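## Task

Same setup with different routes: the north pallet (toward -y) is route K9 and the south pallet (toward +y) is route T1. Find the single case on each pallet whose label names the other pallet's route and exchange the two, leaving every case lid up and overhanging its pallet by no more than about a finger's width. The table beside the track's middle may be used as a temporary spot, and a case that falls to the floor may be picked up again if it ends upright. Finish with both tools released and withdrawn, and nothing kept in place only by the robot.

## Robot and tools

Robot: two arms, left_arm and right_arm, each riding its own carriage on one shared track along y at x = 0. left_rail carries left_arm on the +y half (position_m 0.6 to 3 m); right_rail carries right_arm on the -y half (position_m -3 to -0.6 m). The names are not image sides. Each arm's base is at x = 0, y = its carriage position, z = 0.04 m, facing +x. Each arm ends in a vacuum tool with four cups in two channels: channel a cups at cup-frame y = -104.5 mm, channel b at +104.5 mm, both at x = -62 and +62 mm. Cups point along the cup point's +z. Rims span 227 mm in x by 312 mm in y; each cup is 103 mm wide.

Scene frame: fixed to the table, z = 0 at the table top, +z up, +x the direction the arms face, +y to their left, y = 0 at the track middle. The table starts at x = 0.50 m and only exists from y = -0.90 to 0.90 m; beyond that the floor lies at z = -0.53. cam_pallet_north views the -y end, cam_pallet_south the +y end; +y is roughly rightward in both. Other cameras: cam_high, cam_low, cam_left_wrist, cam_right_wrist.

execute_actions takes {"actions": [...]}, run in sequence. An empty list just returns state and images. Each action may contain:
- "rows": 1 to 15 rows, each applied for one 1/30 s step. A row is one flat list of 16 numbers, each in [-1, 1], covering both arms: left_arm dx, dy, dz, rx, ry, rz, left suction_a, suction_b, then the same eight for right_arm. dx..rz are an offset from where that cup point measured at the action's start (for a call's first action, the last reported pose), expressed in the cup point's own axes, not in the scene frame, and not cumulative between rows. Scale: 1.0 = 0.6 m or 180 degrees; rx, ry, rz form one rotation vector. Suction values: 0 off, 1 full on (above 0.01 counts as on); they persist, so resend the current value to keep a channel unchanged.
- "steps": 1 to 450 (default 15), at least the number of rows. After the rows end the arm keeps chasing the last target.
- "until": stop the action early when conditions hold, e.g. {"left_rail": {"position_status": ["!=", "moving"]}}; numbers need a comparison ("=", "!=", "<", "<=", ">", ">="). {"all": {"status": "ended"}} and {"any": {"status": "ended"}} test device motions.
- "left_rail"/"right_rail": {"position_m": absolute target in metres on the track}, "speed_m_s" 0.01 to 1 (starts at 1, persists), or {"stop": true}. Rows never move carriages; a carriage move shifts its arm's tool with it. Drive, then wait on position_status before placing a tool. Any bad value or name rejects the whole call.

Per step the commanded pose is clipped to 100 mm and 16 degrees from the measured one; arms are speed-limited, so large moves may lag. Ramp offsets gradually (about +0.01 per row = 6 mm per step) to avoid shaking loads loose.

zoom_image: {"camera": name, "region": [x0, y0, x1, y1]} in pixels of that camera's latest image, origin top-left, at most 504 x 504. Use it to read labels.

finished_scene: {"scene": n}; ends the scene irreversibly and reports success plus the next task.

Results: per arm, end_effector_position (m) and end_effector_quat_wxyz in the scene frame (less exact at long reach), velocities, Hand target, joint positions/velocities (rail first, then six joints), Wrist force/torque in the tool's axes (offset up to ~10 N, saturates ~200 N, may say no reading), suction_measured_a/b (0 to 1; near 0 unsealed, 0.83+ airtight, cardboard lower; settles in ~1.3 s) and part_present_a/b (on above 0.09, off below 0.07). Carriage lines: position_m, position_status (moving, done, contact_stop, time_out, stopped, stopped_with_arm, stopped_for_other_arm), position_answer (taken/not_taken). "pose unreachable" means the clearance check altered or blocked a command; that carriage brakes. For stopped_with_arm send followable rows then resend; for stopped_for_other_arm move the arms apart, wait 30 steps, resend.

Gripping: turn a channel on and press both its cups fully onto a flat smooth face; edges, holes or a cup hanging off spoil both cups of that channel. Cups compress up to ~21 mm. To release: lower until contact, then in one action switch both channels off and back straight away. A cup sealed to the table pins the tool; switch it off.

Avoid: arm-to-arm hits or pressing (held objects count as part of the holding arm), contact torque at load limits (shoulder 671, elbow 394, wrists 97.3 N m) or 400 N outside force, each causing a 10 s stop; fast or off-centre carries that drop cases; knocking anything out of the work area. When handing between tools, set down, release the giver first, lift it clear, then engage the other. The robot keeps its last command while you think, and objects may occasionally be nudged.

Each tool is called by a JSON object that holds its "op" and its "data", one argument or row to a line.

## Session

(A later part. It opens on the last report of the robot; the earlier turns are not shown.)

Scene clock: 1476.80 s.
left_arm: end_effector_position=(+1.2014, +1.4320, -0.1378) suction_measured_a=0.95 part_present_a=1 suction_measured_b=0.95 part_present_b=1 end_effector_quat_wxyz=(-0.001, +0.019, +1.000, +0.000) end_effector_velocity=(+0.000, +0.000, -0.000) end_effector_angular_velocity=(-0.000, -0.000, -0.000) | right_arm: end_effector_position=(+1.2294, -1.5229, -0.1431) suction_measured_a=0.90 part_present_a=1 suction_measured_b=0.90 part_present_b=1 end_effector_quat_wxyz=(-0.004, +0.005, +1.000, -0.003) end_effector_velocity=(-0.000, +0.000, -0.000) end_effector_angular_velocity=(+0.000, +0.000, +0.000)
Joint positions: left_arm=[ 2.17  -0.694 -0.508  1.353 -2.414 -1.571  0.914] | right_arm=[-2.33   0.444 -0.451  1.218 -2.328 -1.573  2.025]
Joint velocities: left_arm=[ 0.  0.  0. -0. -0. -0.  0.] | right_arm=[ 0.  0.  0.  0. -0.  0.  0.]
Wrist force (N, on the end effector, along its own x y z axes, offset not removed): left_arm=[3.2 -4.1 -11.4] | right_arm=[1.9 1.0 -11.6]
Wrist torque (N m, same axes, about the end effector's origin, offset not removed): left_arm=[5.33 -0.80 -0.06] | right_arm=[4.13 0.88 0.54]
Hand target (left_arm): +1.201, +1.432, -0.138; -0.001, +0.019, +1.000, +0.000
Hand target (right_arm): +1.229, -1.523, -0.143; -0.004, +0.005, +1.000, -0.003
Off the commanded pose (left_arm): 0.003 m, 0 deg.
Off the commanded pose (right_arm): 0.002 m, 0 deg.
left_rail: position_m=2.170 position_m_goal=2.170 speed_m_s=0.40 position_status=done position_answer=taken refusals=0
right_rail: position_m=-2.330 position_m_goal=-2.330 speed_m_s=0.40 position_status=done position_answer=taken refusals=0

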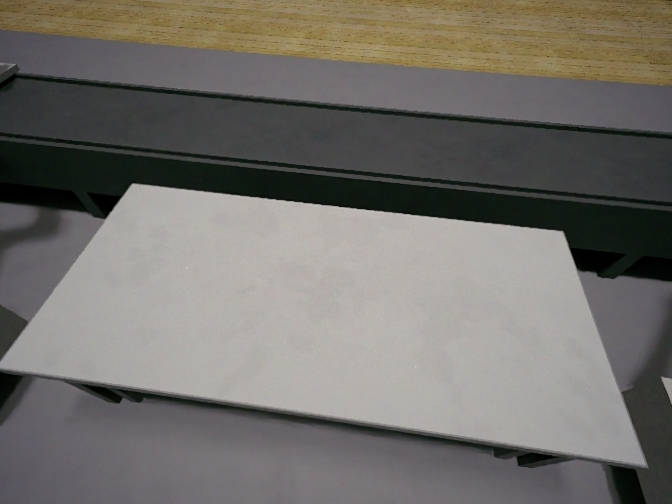

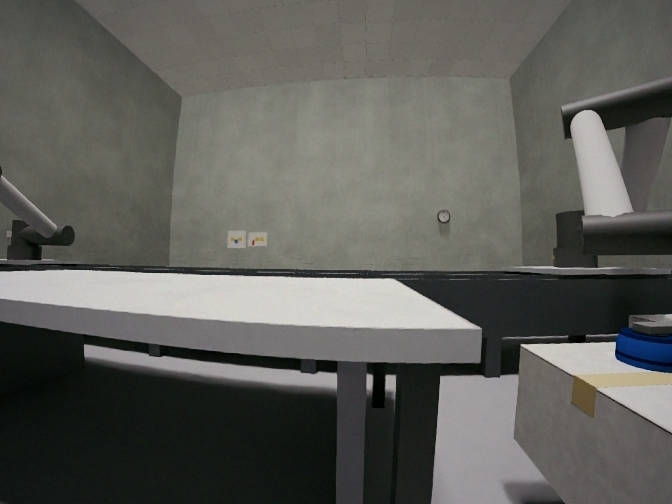

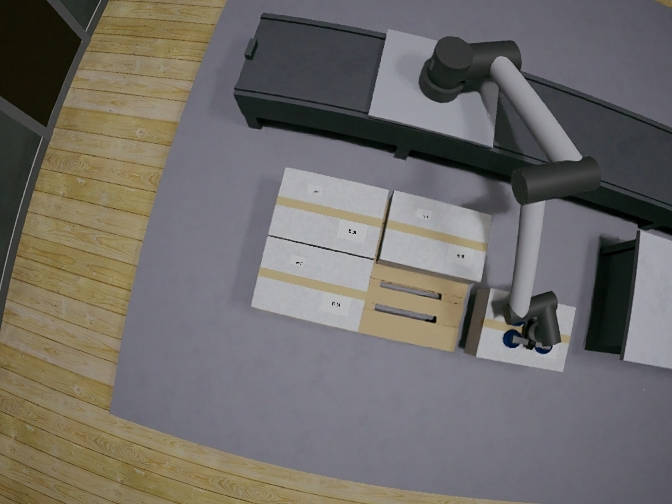

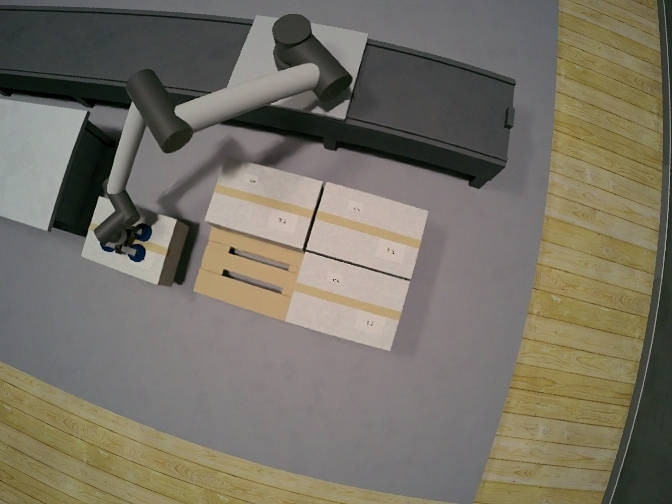

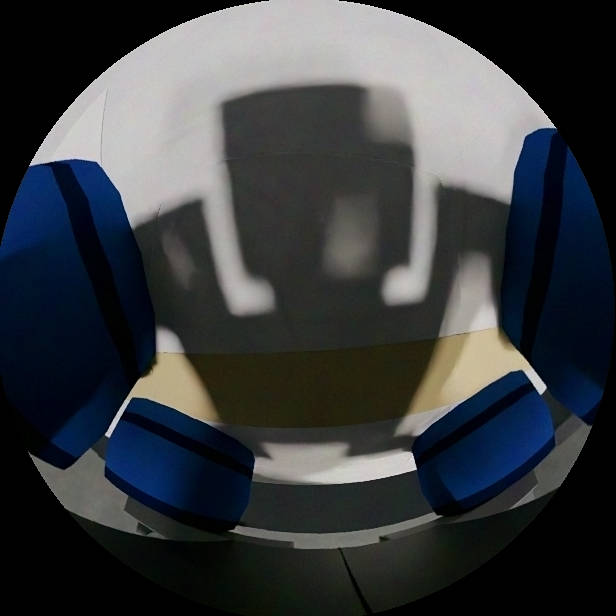

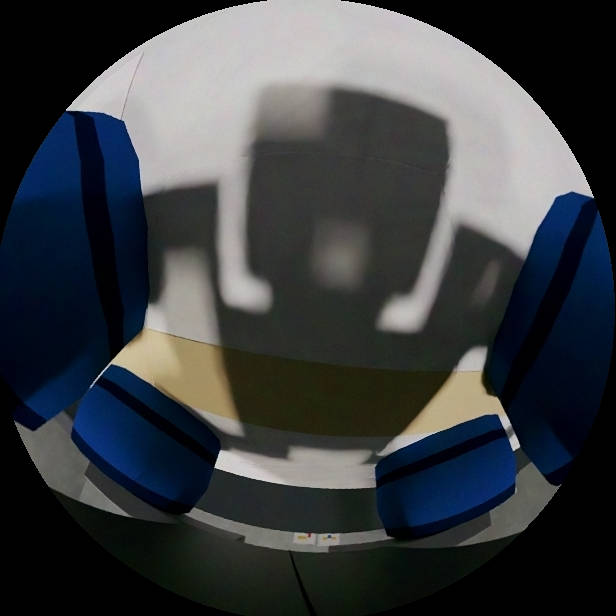

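{"op": "execute_actions", "data": {
  "actions": [
    {"rows":[[-0.0033,0,0.015,0.0003,-0.0005,0,1,1,0,0,0.0065,-0.002,-0.0025,-0.0007,1,1]],"steps":1,"left_rail":{"position_m":2.907,"speed_m_s":0.25},"right_rail":{"position_m":-2.977,"speed_m_s":0.25}}
  ]
}}

Scene clock: 1503.47 s.
left_arm: end_effector_position=(+1.2014, +1.4321, -0.1378) suction_measured_a=0.95 part_present_a=1 suction_measured_b=0.95 part_present_b=1 end_effector_quat_wxyz=(-0.001, +0.019, +1.000, +0.000) end_effector_velocity=(-0.000, +0.001, -0.002) end_effector_angular_velocity=(+0.001, +0.001, +0.000) | right_arm: end_effector_position=(+1.2294, -1.5229, -0.1431) suction_measured_a=0.90 part_present_a=1 suction_measured_b=0.90 part_present_b=1 end_effector_quat_wxyz=(-0.004, +0.005, +1.000, -0.003) end_effector_velocity=(-0.000, -0.000, -0.001) end_effector_angular_velocity=(+0.000, -0.001, +0.000)
Joint positions: left_arm=[ 2.17  -0.694 -0.508  1.353 -2.414 -1.571  0.914] | right_arm=[-2.33   0.444 -0.451  1.218 -2.328 -1.573  2.025]
Joint velocities: left_arm=[0.    0.    0.002 0.    0.    0.    0.   ] | right_arm=[ 0.    -0.     0.     0.001 -0.002  0.    -0.   ]
Wrist force (N, on the end effector, along its own x y z axes, offset not removed): left_arm=[3.1 -3.9 -10.4] | right_arm=[5.4 -4.5 -14.7]
Wrist torque (N m, same axes, about the end effector's origin, offset not removed): left_arm=[5.58 -0.86 -0.06] | right_arm=[3.32 0.51 0.39]
Hand target (left_arm): +1.203, +1.434, -0.147; -0.000, +0.019, +1.000, -0.000
Hand target (right_arm): +1.229, -1.525, -0.147; +0.000, +0.004, +1.000, +0.000
Off the commanded pose (left_arm): 0.009 m, 0 deg.
Off the commanded pose (right_arm): 0.004 m, 1 deg.
left_rail: position_m=2.170 position_m_goal=2.907 speed_m_s=0.25 position_status=moving position_answer=taken refusals=0
right_rail: position_m=-2.330 position_m_goal=-2.977 speed_m_s=0.25 position_status=moving position_answer=taken refusals=0

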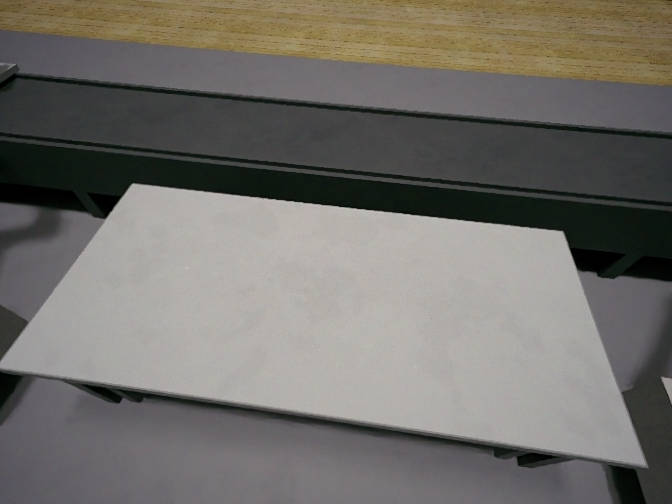

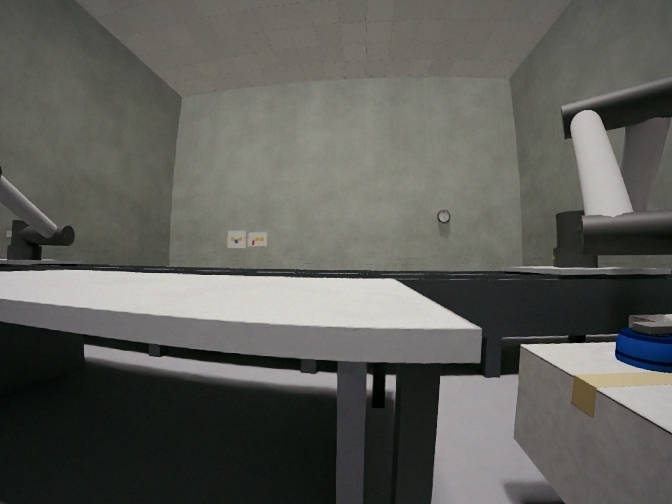

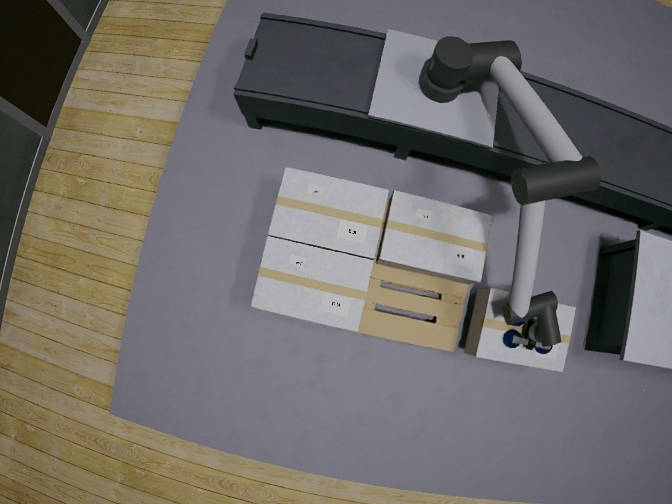

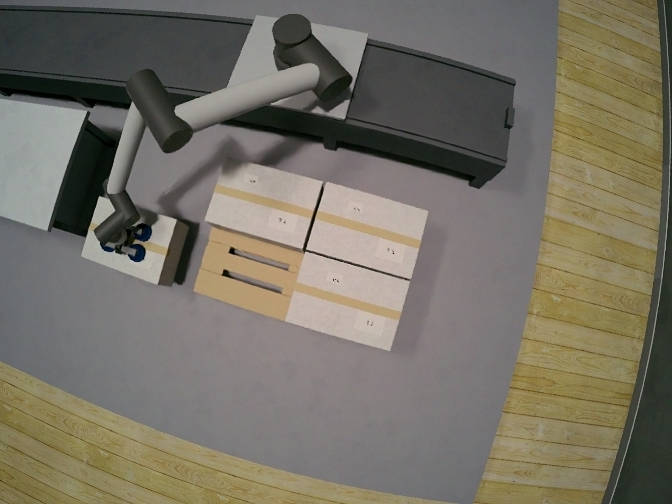

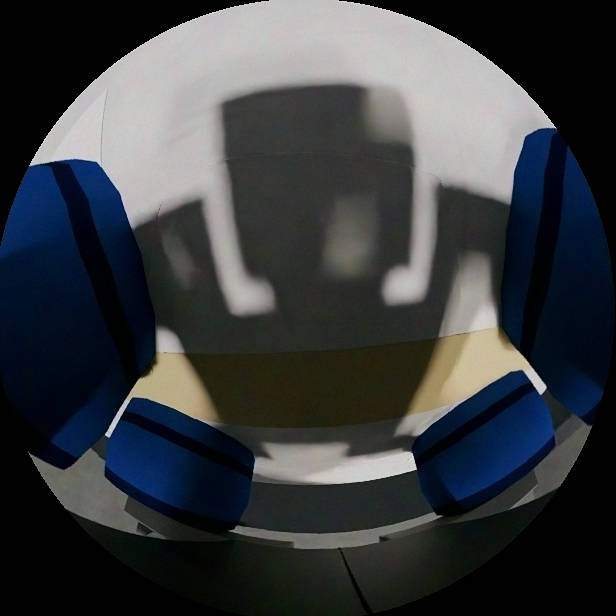

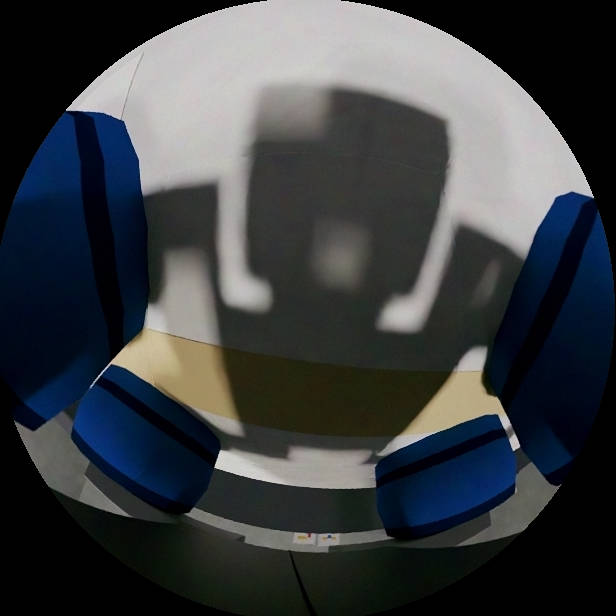

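{"op": "execute_actions", "data": {
  "actions": []
}}

{"op": "zoom_image", "data": {
  "camera": "cam_pallet_south",
  "region": [175, 210, 315, 330]
}}

{"op": "zoom_image", "data": {
  "camera": "cam_pallet_north",
  "region": [350, 245, 490, 365]
}}

Scene clock: 1515.43 s.
left_arm: end_effector_position=(+1.2033, +2.1689, -0.1468) suction_measured_a=0.95 part_present_a=1 suction_measured_b=0.95 part_present_b=1 end_effector_quat_wxyz=(-0.000, +0.019, +1.000, -0.000) end_effector_velocity=(+0.000, +0.000, -0.000) end_effector_angular_velocity=(+0.000, +0.000, +0.000) | right_arm: end_effector_position=(+1.2294, -2.1698, -0.1470) suction_measured_a=0.90 part_present_a=1 suction_measured_b=0.90 part_present_b=1 end_effector_quat_wxyz=(+0.000, +0.004, +1.000, +0.000) end_effector_velocity=(+0.000, -0.000, -0.000) end_effector_angular_velocity=(+0.000, +0.000, -0.000)
Joint positions: left_arm=[ 2.907 -0.693 -0.499  1.349 -2.42  -1.571  0.915] | right_arm=[-2.977  0.444 -0.449  1.223 -2.345 -1.57   2.022]
Joint velocities: left_arm=[ 0.  0. -0.  0. -0. -0.  0.] | right_arm=[ 0. -0.  0. -0. -0.  0. -0.]
Wrist force (N, on the end effector, along its own x y z axes, offset not removed): left_arm=[1.1 -3.1 -12.5] | right_arm=[2.9 -2.7 -14.7]
Wrist torque (N m, same axes, about the end effector's origin, offset not removed): left_arm=[5.47 -0.61 -0.10] | right_arm=[3.63 0.81 0.47]
Hand target (left_arm): +1.203, +2.169, -0.147; -0.000, +0.019, +1.000, -0.000
Hand target (right_arm): +1.229, -2.170, -0.147; +0.000, +0.004, +1.000, +0.000
Off the commanded pose (left_arm): 0.000 m, 0 deg.
Off the commanded pose (right_arm): 0.000 m, 0 deg.
left_rail: position_m=2.907 position_m_goal=2.907 speed_m_s=0.25 position_status=done position_answer=taken refusals=0
right_rail: position_m=-2.977 position_m_goal=-2.977 speed_m_s=0.25 position_status=done position_answer=taken refusals=0

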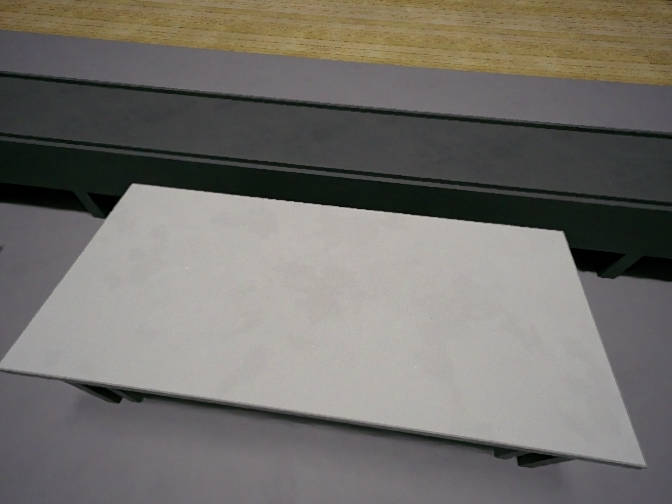

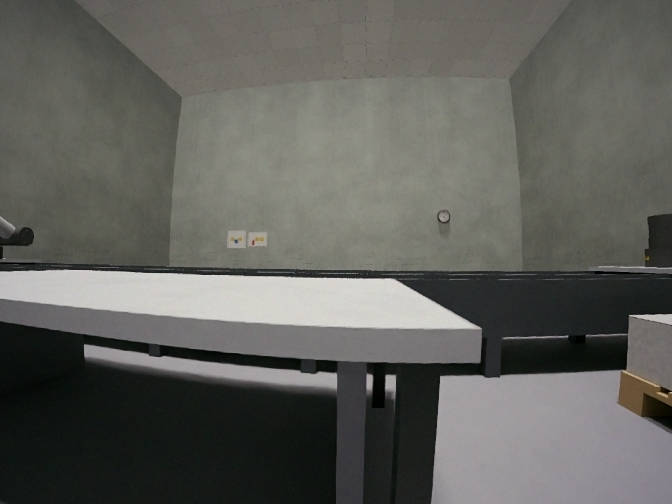

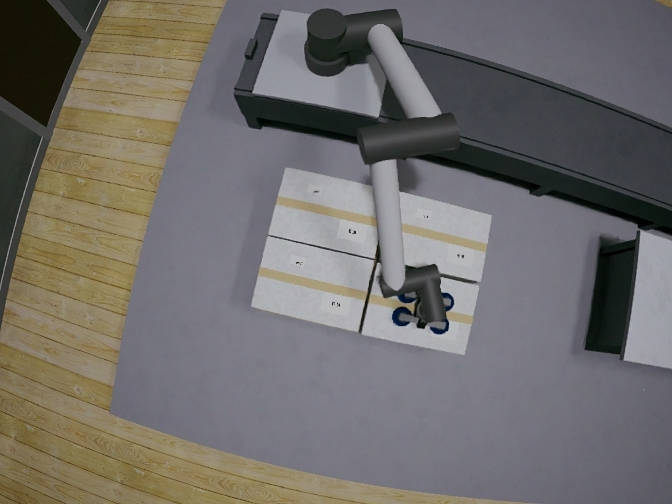

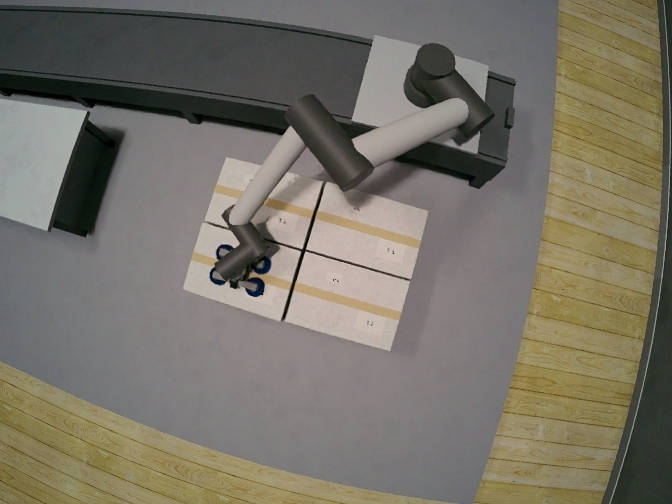

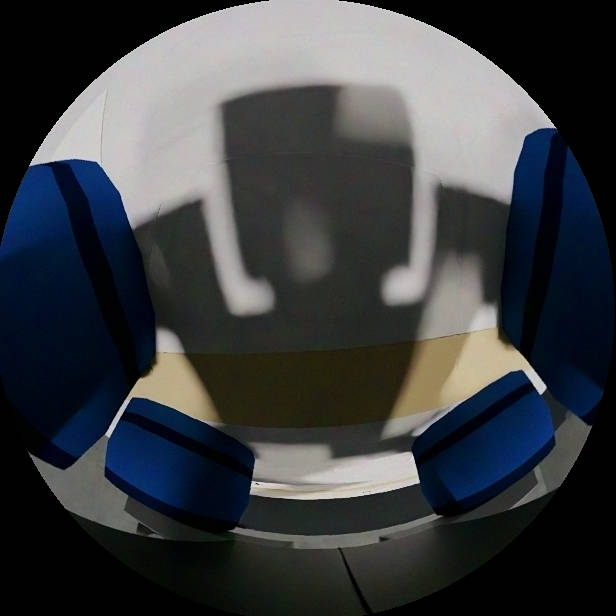

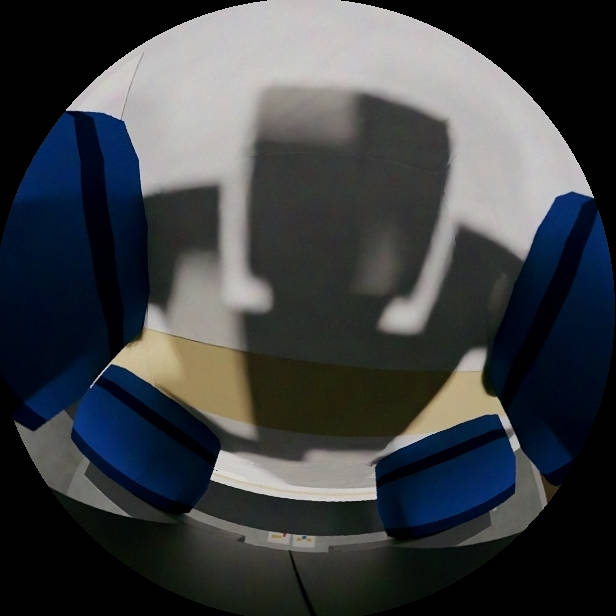

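Region (175, 210, 315, 330) of cam_pallet_south's 672x504 image, scaled by 3.600, with more detail than that image has; it fills the top 432 rows of this view, and the rest is white.

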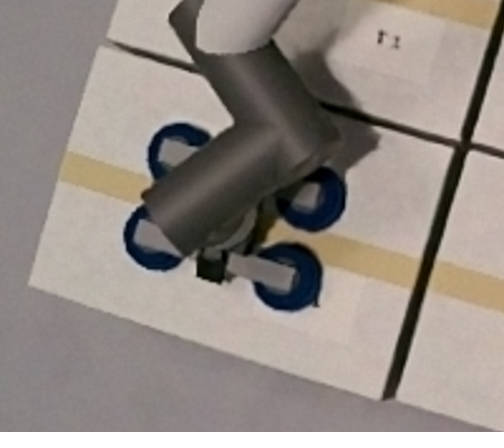

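Region (350, 245, 490, 365) of cam_pallet_north's 672x504 image, scaled by 3.600, with more detail than that image has; it fills the top 432 rows of this view, and the rest is white.

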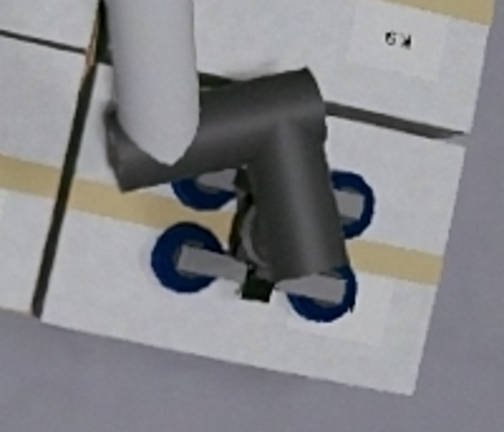

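{"op": "zoom_image", "data": {
  "camera": "cam_pallet_north",
  "region": [345, 315, 385, 345]
}}

{"op": "zoom_image", "data": {
  "camera": "cam_pallet_north",
  "region": [455, 268, 495, 298]
}}

{"op": "zoom_image", "data": {
  "camera": "cam_pallet_north",
  "region": [355, 250, 395, 280]
}}

{"op": "zoom_image", "data": {
  "camera": "cam_pallet_south",
  "region": [283, 237, 323, 267]
}}

{"op": "zoom_image", "data": {
  "camera": "cam_pallet_south",
  "region": [262, 302, 302, 332]
}}

{"op": "zoom_image", "data": {
  "camera": "cam_pallet_south",
  "region": [190, 208, 230, 238]
}}

Region (345, 315, 385, 345) of cam_pallet_north's 672x504 image, scaled by 12.600, with more detail than that image has; it fills the top 378 rows of this view, and the rest is white.

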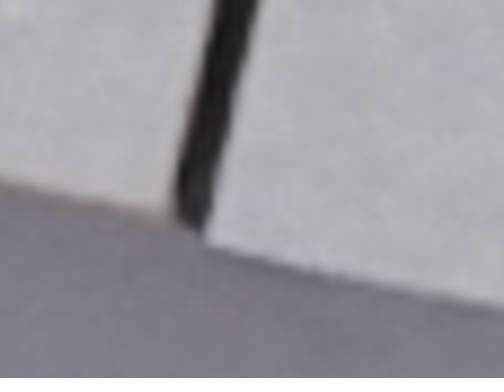

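Region (455, 268, 495, 298) of cam_pallet_north's 672x504 image, scaled by 12.600, with more detail than that image has; it fills the top 378 rows of this view, and the rest is white.

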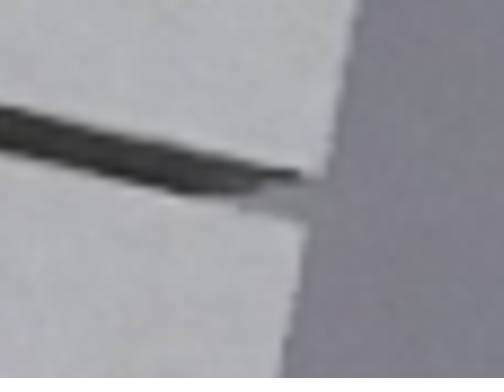

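Region (355, 250, 395, 280) of cam_pallet_north's 672x504 image, scaled by 12.600, with more detail than that image has; it fills the top 378 rows of this view, and the rest is white.

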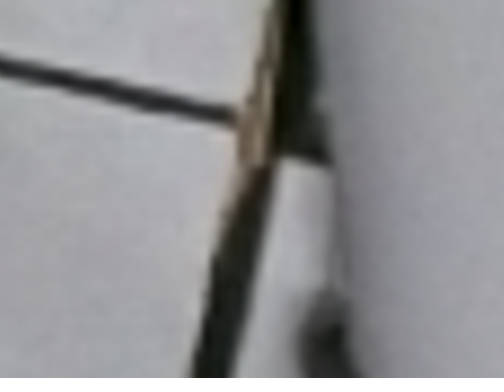

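Region (283, 237, 323, 267) of cam_pallet_south's 672x504 image, scaled by 12.600, with more detail than that image has; it fills the top 378 rows of this view, and the rest is white.

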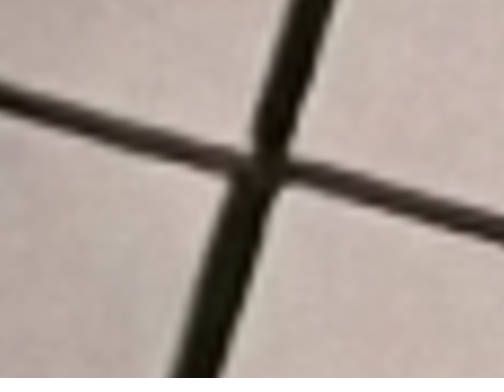

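Region (262, 302, 302, 332) of cam_pallet_south's 672x504 image, scaled by 12.600, with more detail than that image has; it fills the top 378 rows of this view, and the rest is white.

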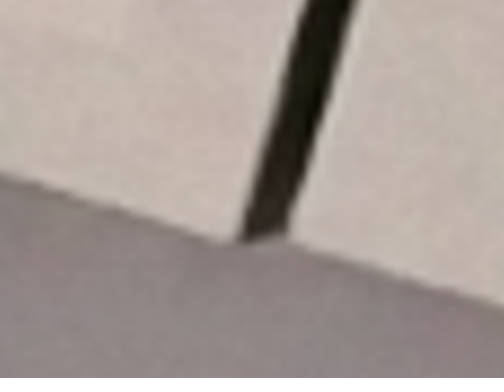

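Region (190, 208, 230, 238) of cam_pallet_south's 672x504 image, scaled by 12.600, with more detail than that image has; it fills the top 378 rows of this view, and the rest is white.

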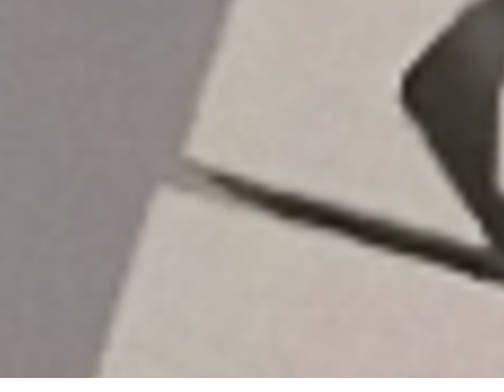

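{"op": "execute_actions", "data": {
  "actions": [
    {"rows":[[0.00133,0.00204,0.0055,0,0,0,1,1,0.00266,-0.00086,0.00542,0,0,0,1,1],[0.00399,0.00611,0.0165,0,0,0,1,1,0.00798,-0.00257,0.01625,0,0,0,1,1],[0.00532,0.00814,0.022,0,0,0,1,1,0.01064,-0.00342,0.02167,0,0,0,1,1]],"steps":3}
  ]
}}

Scene clock: 1582.80 s.
left_arm: end_effector_position=(+1.2030, +2.1696, -0.1483) suction_measured_a=0.95 part_present_a=1 suction_measured_b=0.95 part_present_b=1 end_effector_quat_wxyz=(+0.000, +0.018, +1.000, -0.000) end_effector_velocity=(-0.011, +0.020, -0.058) end_effector_angular_velocity=(-0.009, -0.011, +0.005) | right_arm: end_effector_position=(+1.2287, -2.1701, -0.1485) suction_measured_a=0.90 part_present_a=1 suction_measured_b=0.90 part_present_b=1 end_effector_quat_wxyz=(+0.000, +0.004, +1.000, +0.000) end_effector_velocity=(-0.024, -0.009, -0.055) end_effector_angular_velocity=(+0.007, -0.015, +0.002)
Joint positions: left_arm=[ 2.907 -0.693 -0.498  1.35  -2.423 -1.571  0.915] | right_arm=[-2.977  0.444 -0.449  1.225 -2.348 -1.57   2.022]
Joint velocities: left_arm=[ 0.     0.006  0.035  0.035 -0.084 -0.     0.001] | right_arm=[ 0.     0.002  0.024  0.052 -0.092 -0.     0.   ]
Wrist force (N, on the end effector, along its own x y z axes, offset not removed): left_arm=[0.5 -8.4 -24.9] | right_arm=[-3.8 -2.0 -34.7]
Wrist torque (N m, same axes, about the end effector's origin, offset not removed): left_arm=[5.06 -0.84 0.06] | right_arm=[2.53 0.33 0.50]
Hand target (left_arm): +1.200, +2.174, -0.160; -0.000, +0.019, +1.000, -0.000
Hand target (right_arm): +1.223, -2.172, -0.160; -0.000, +0.004, +1.000, +0.000
Off the commanded pose (left_arm): 0.013 m, 0 deg.
Off the commanded pose (right_arm): 0.013 m, 0 deg.
left_rail: position_m=2.907 position_m_goal=2.907 speed_m_s=0.25 position_status=done position_answer=taken refusals=0
right_rail: position_m=-2.977 position_m_goal=-2.977 speed_m_s=0.25 position_status=done position_answer=taken refusals=0

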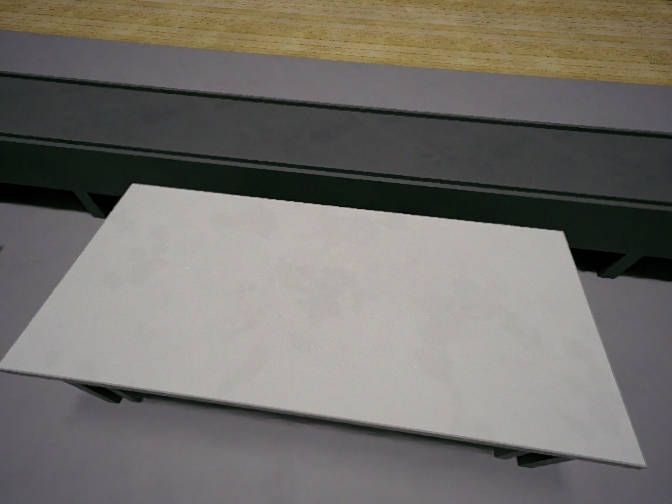

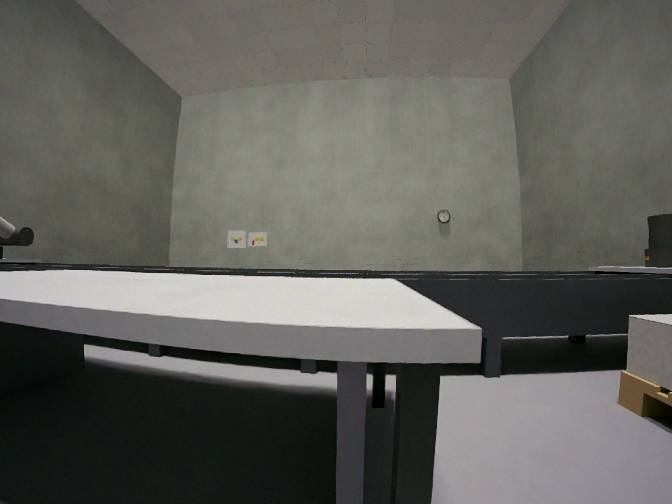

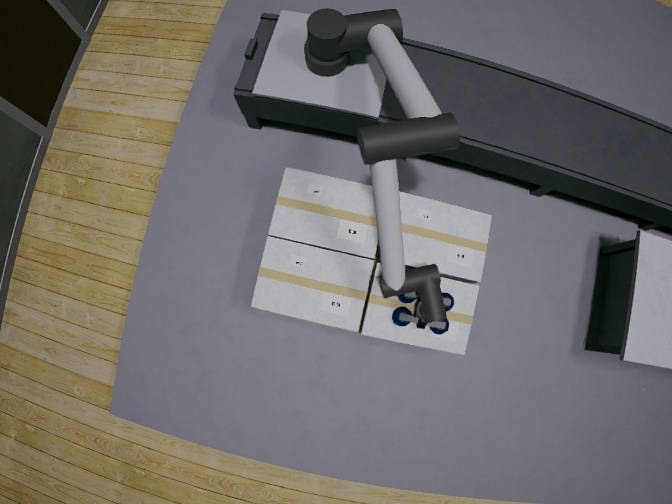

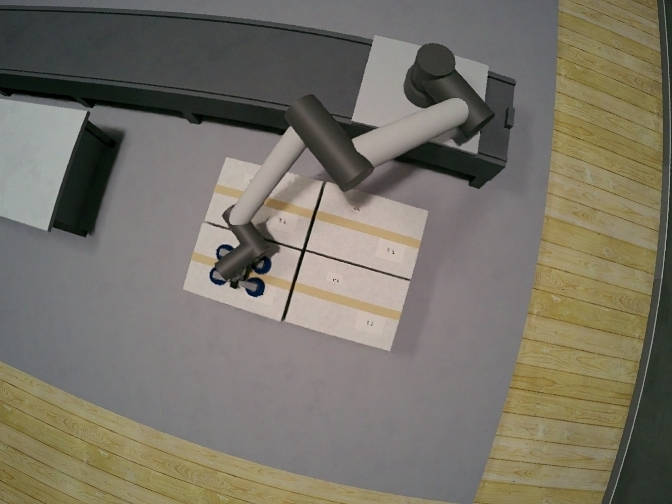

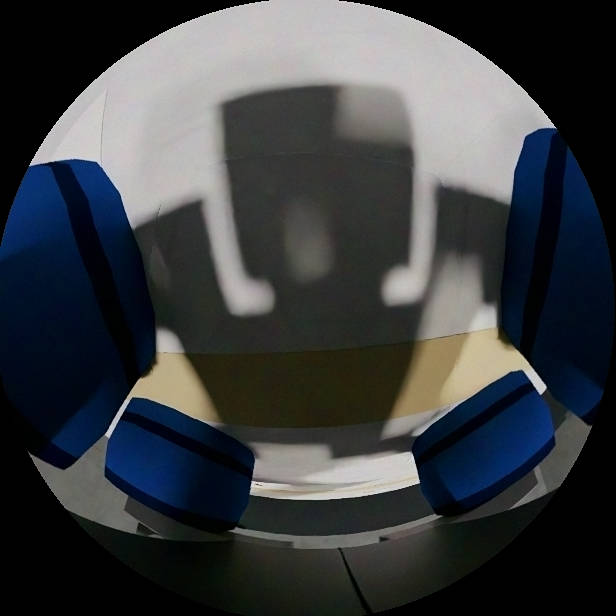

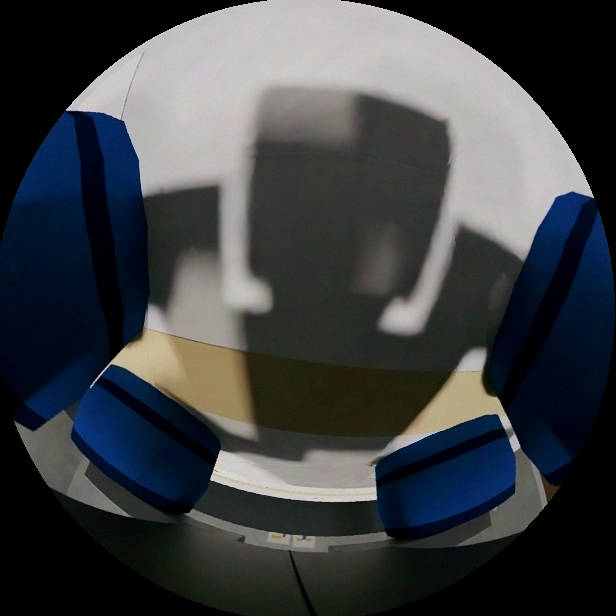

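{"op": "execute_actions", "data": {
  "actions": []
}}

{"op": "zoom_image", "data": {
  "camera": "cam_pallet_south",
  "region": [175, 210, 315, 330]
}}

{"op": "zoom_image", "data": {
  "camera": "cam_pallet_north",
  "region": [350, 245, 490, 365]
}}

Scene clock: 1591.33 s.
left_arm: end_effector_position=(+1.2002, +2.1740, -0.1599) suction_measured_a=0.95 part_present_a=1 suction_measured_b=0.95 part_present_b=1 end_effector_quat_wxyz=(-0.000, +0.019, +1.000, -0.000) end_effector_velocity=(-0.000, +0.000, -0.000) end_effector_angular_velocity=(+0.000, +0.000, +0.000) | right_arm: end_effector_position=(+1.2229, -2.1719, -0.1599) suction_measured_a=0.90 part_present_a=1 suction_measured_b=0.90 part_present_b=1 end_effector_quat_wxyz=(-0.000, +0.004, +1.000, +0.000) end_effector_velocity=(-0.000, -0.000, -0.000) end_effector_angular_velocity=(-0.000, +0.000, +0.000)
Joint positions: left_arm=[ 2.907 -0.692 -0.491  1.356 -2.436 -1.571  0.916] | right_arm=[-2.977  0.445 -0.444  1.235 -2.362 -1.57   2.023]
Joint velocities: left_arm=[ 0. -0.  0. -0.  0. -0. -0.] | right_arm=[ 0.  0.  0. -0.  0. -0. -0.]
Wrist force (N, on the end effector, along its own x y z axes, offset not removed): left_arm=[3.2 -1.0 -10.5] | right_arm=[0.0 -4.1 -16.0]
Wrist torque (N m, same axes, about the end effector's origin, offset not removed): left_arm=[5.93 -0.63 0.03] | right_arm=[3.32 1.28 0.44]
Hand target (left_arm): +1.200, +2.174, -0.160; -0.000, +0.019, +1.000, -0.000
Hand target (right_arm): +1.223, -2.172, -0.160; -0.000, +0.004, +1.000, +0.000
Off the commanded pose (left_arm): 0.000 m, 0 deg.
Off the commanded pose (right_arm): 0.000 m, 0 deg.
left_rail: position_m=2.907 position_m_goal=2.907 speed_m_s=0.25 position_status=done position_answer=taken refusals=0
right_rail: position_m=-2.977 position_m_goal=-2.977 speed_m_s=0.25 position_status=done position_answer=taken refusals=0

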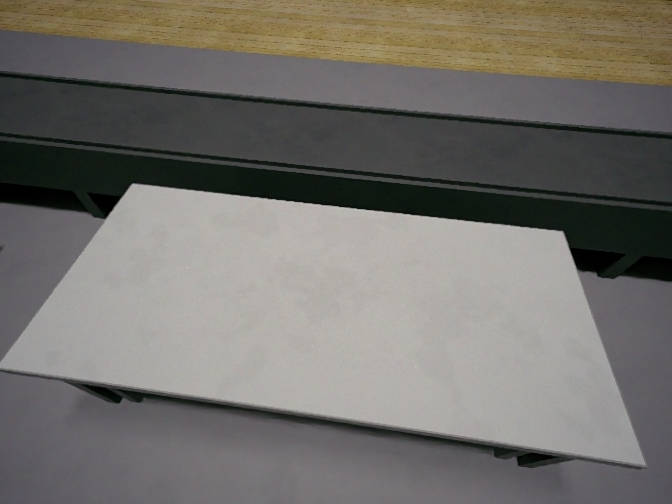

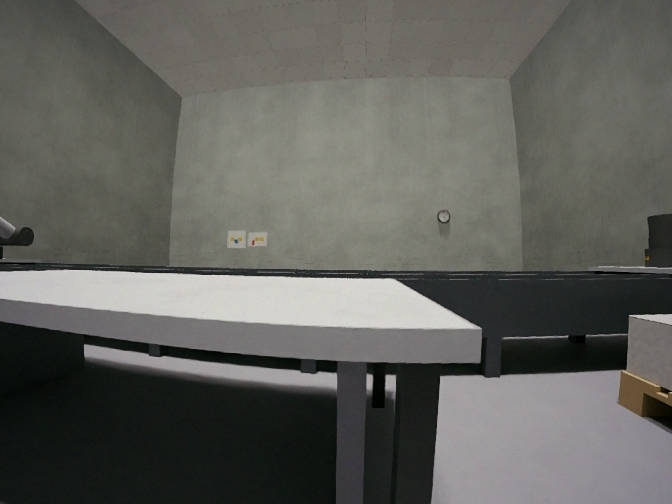

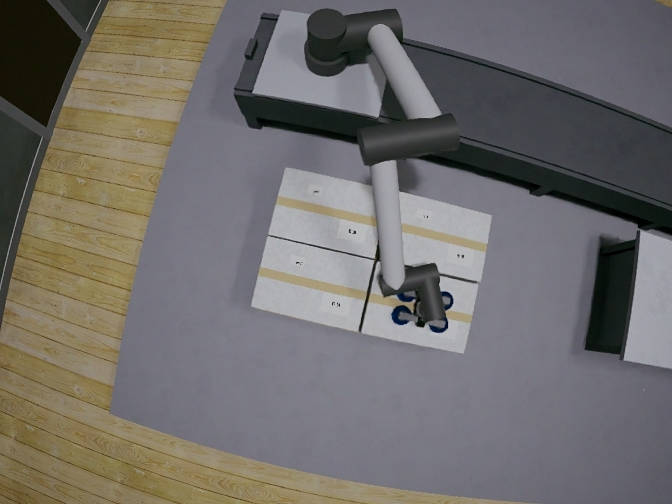

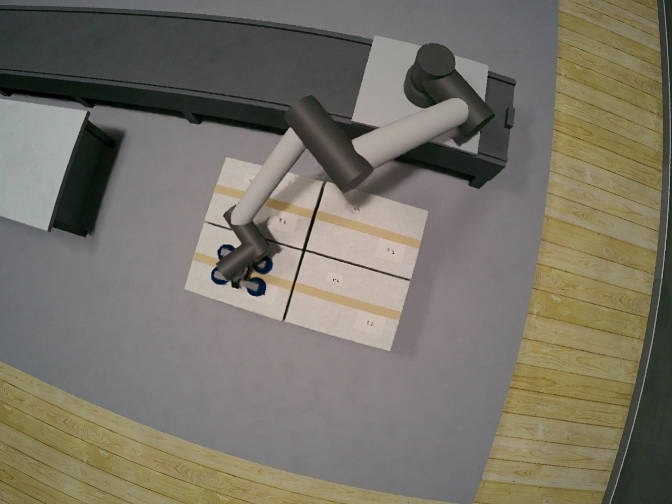

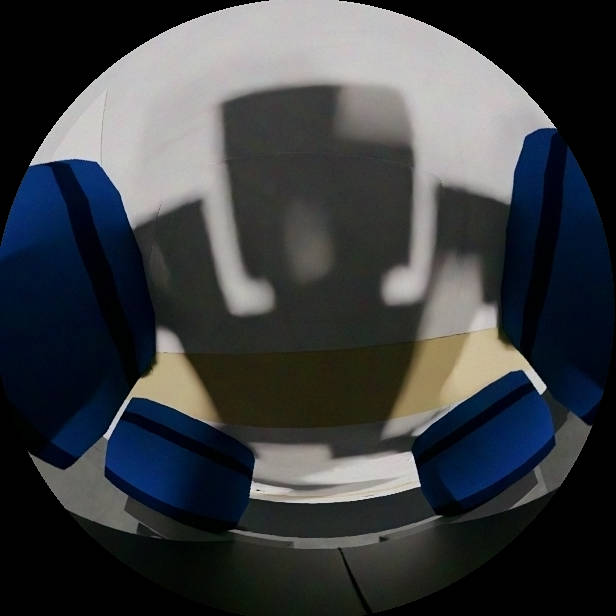

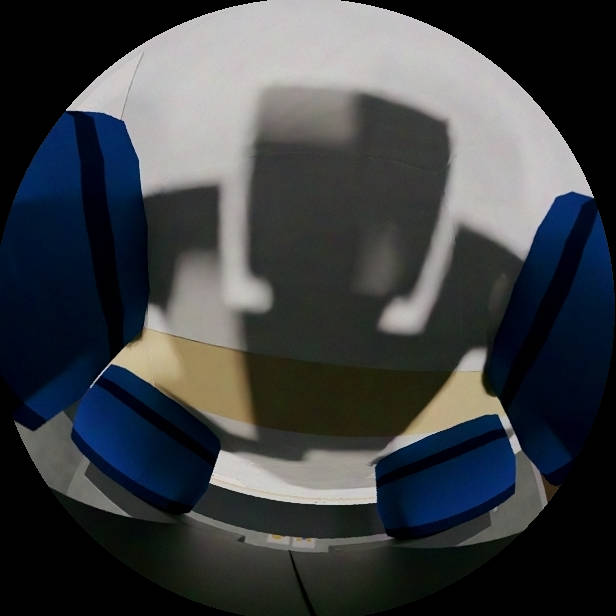

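Region (175, 210, 315, 330) of cam_pallet_south's 672x504 image, scaled by 3.600, with more detail than that image has; it fills the top 432 rows of this view, and the rest is white.

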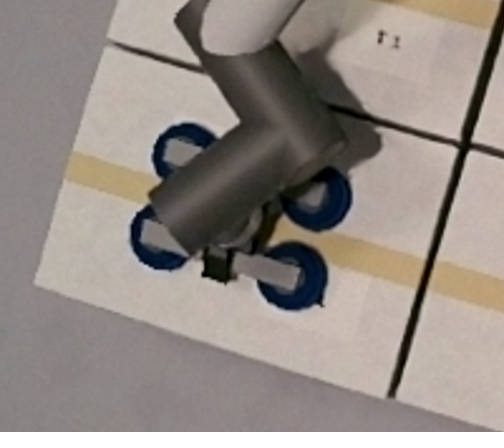

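Region (350, 245, 490, 365) of cam_pallet_north's 672x504 image, scaled by 3.600, with more detail than that image has; it fills the top 432 rows of this view, and the rest is white.

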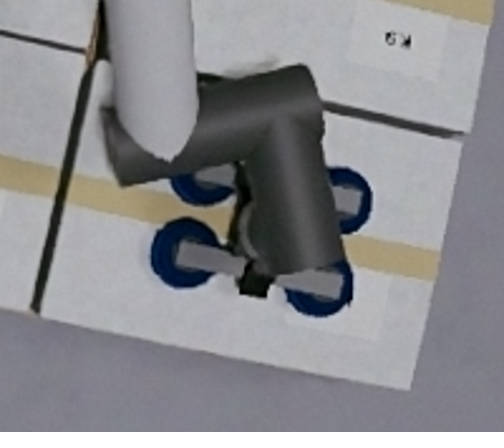

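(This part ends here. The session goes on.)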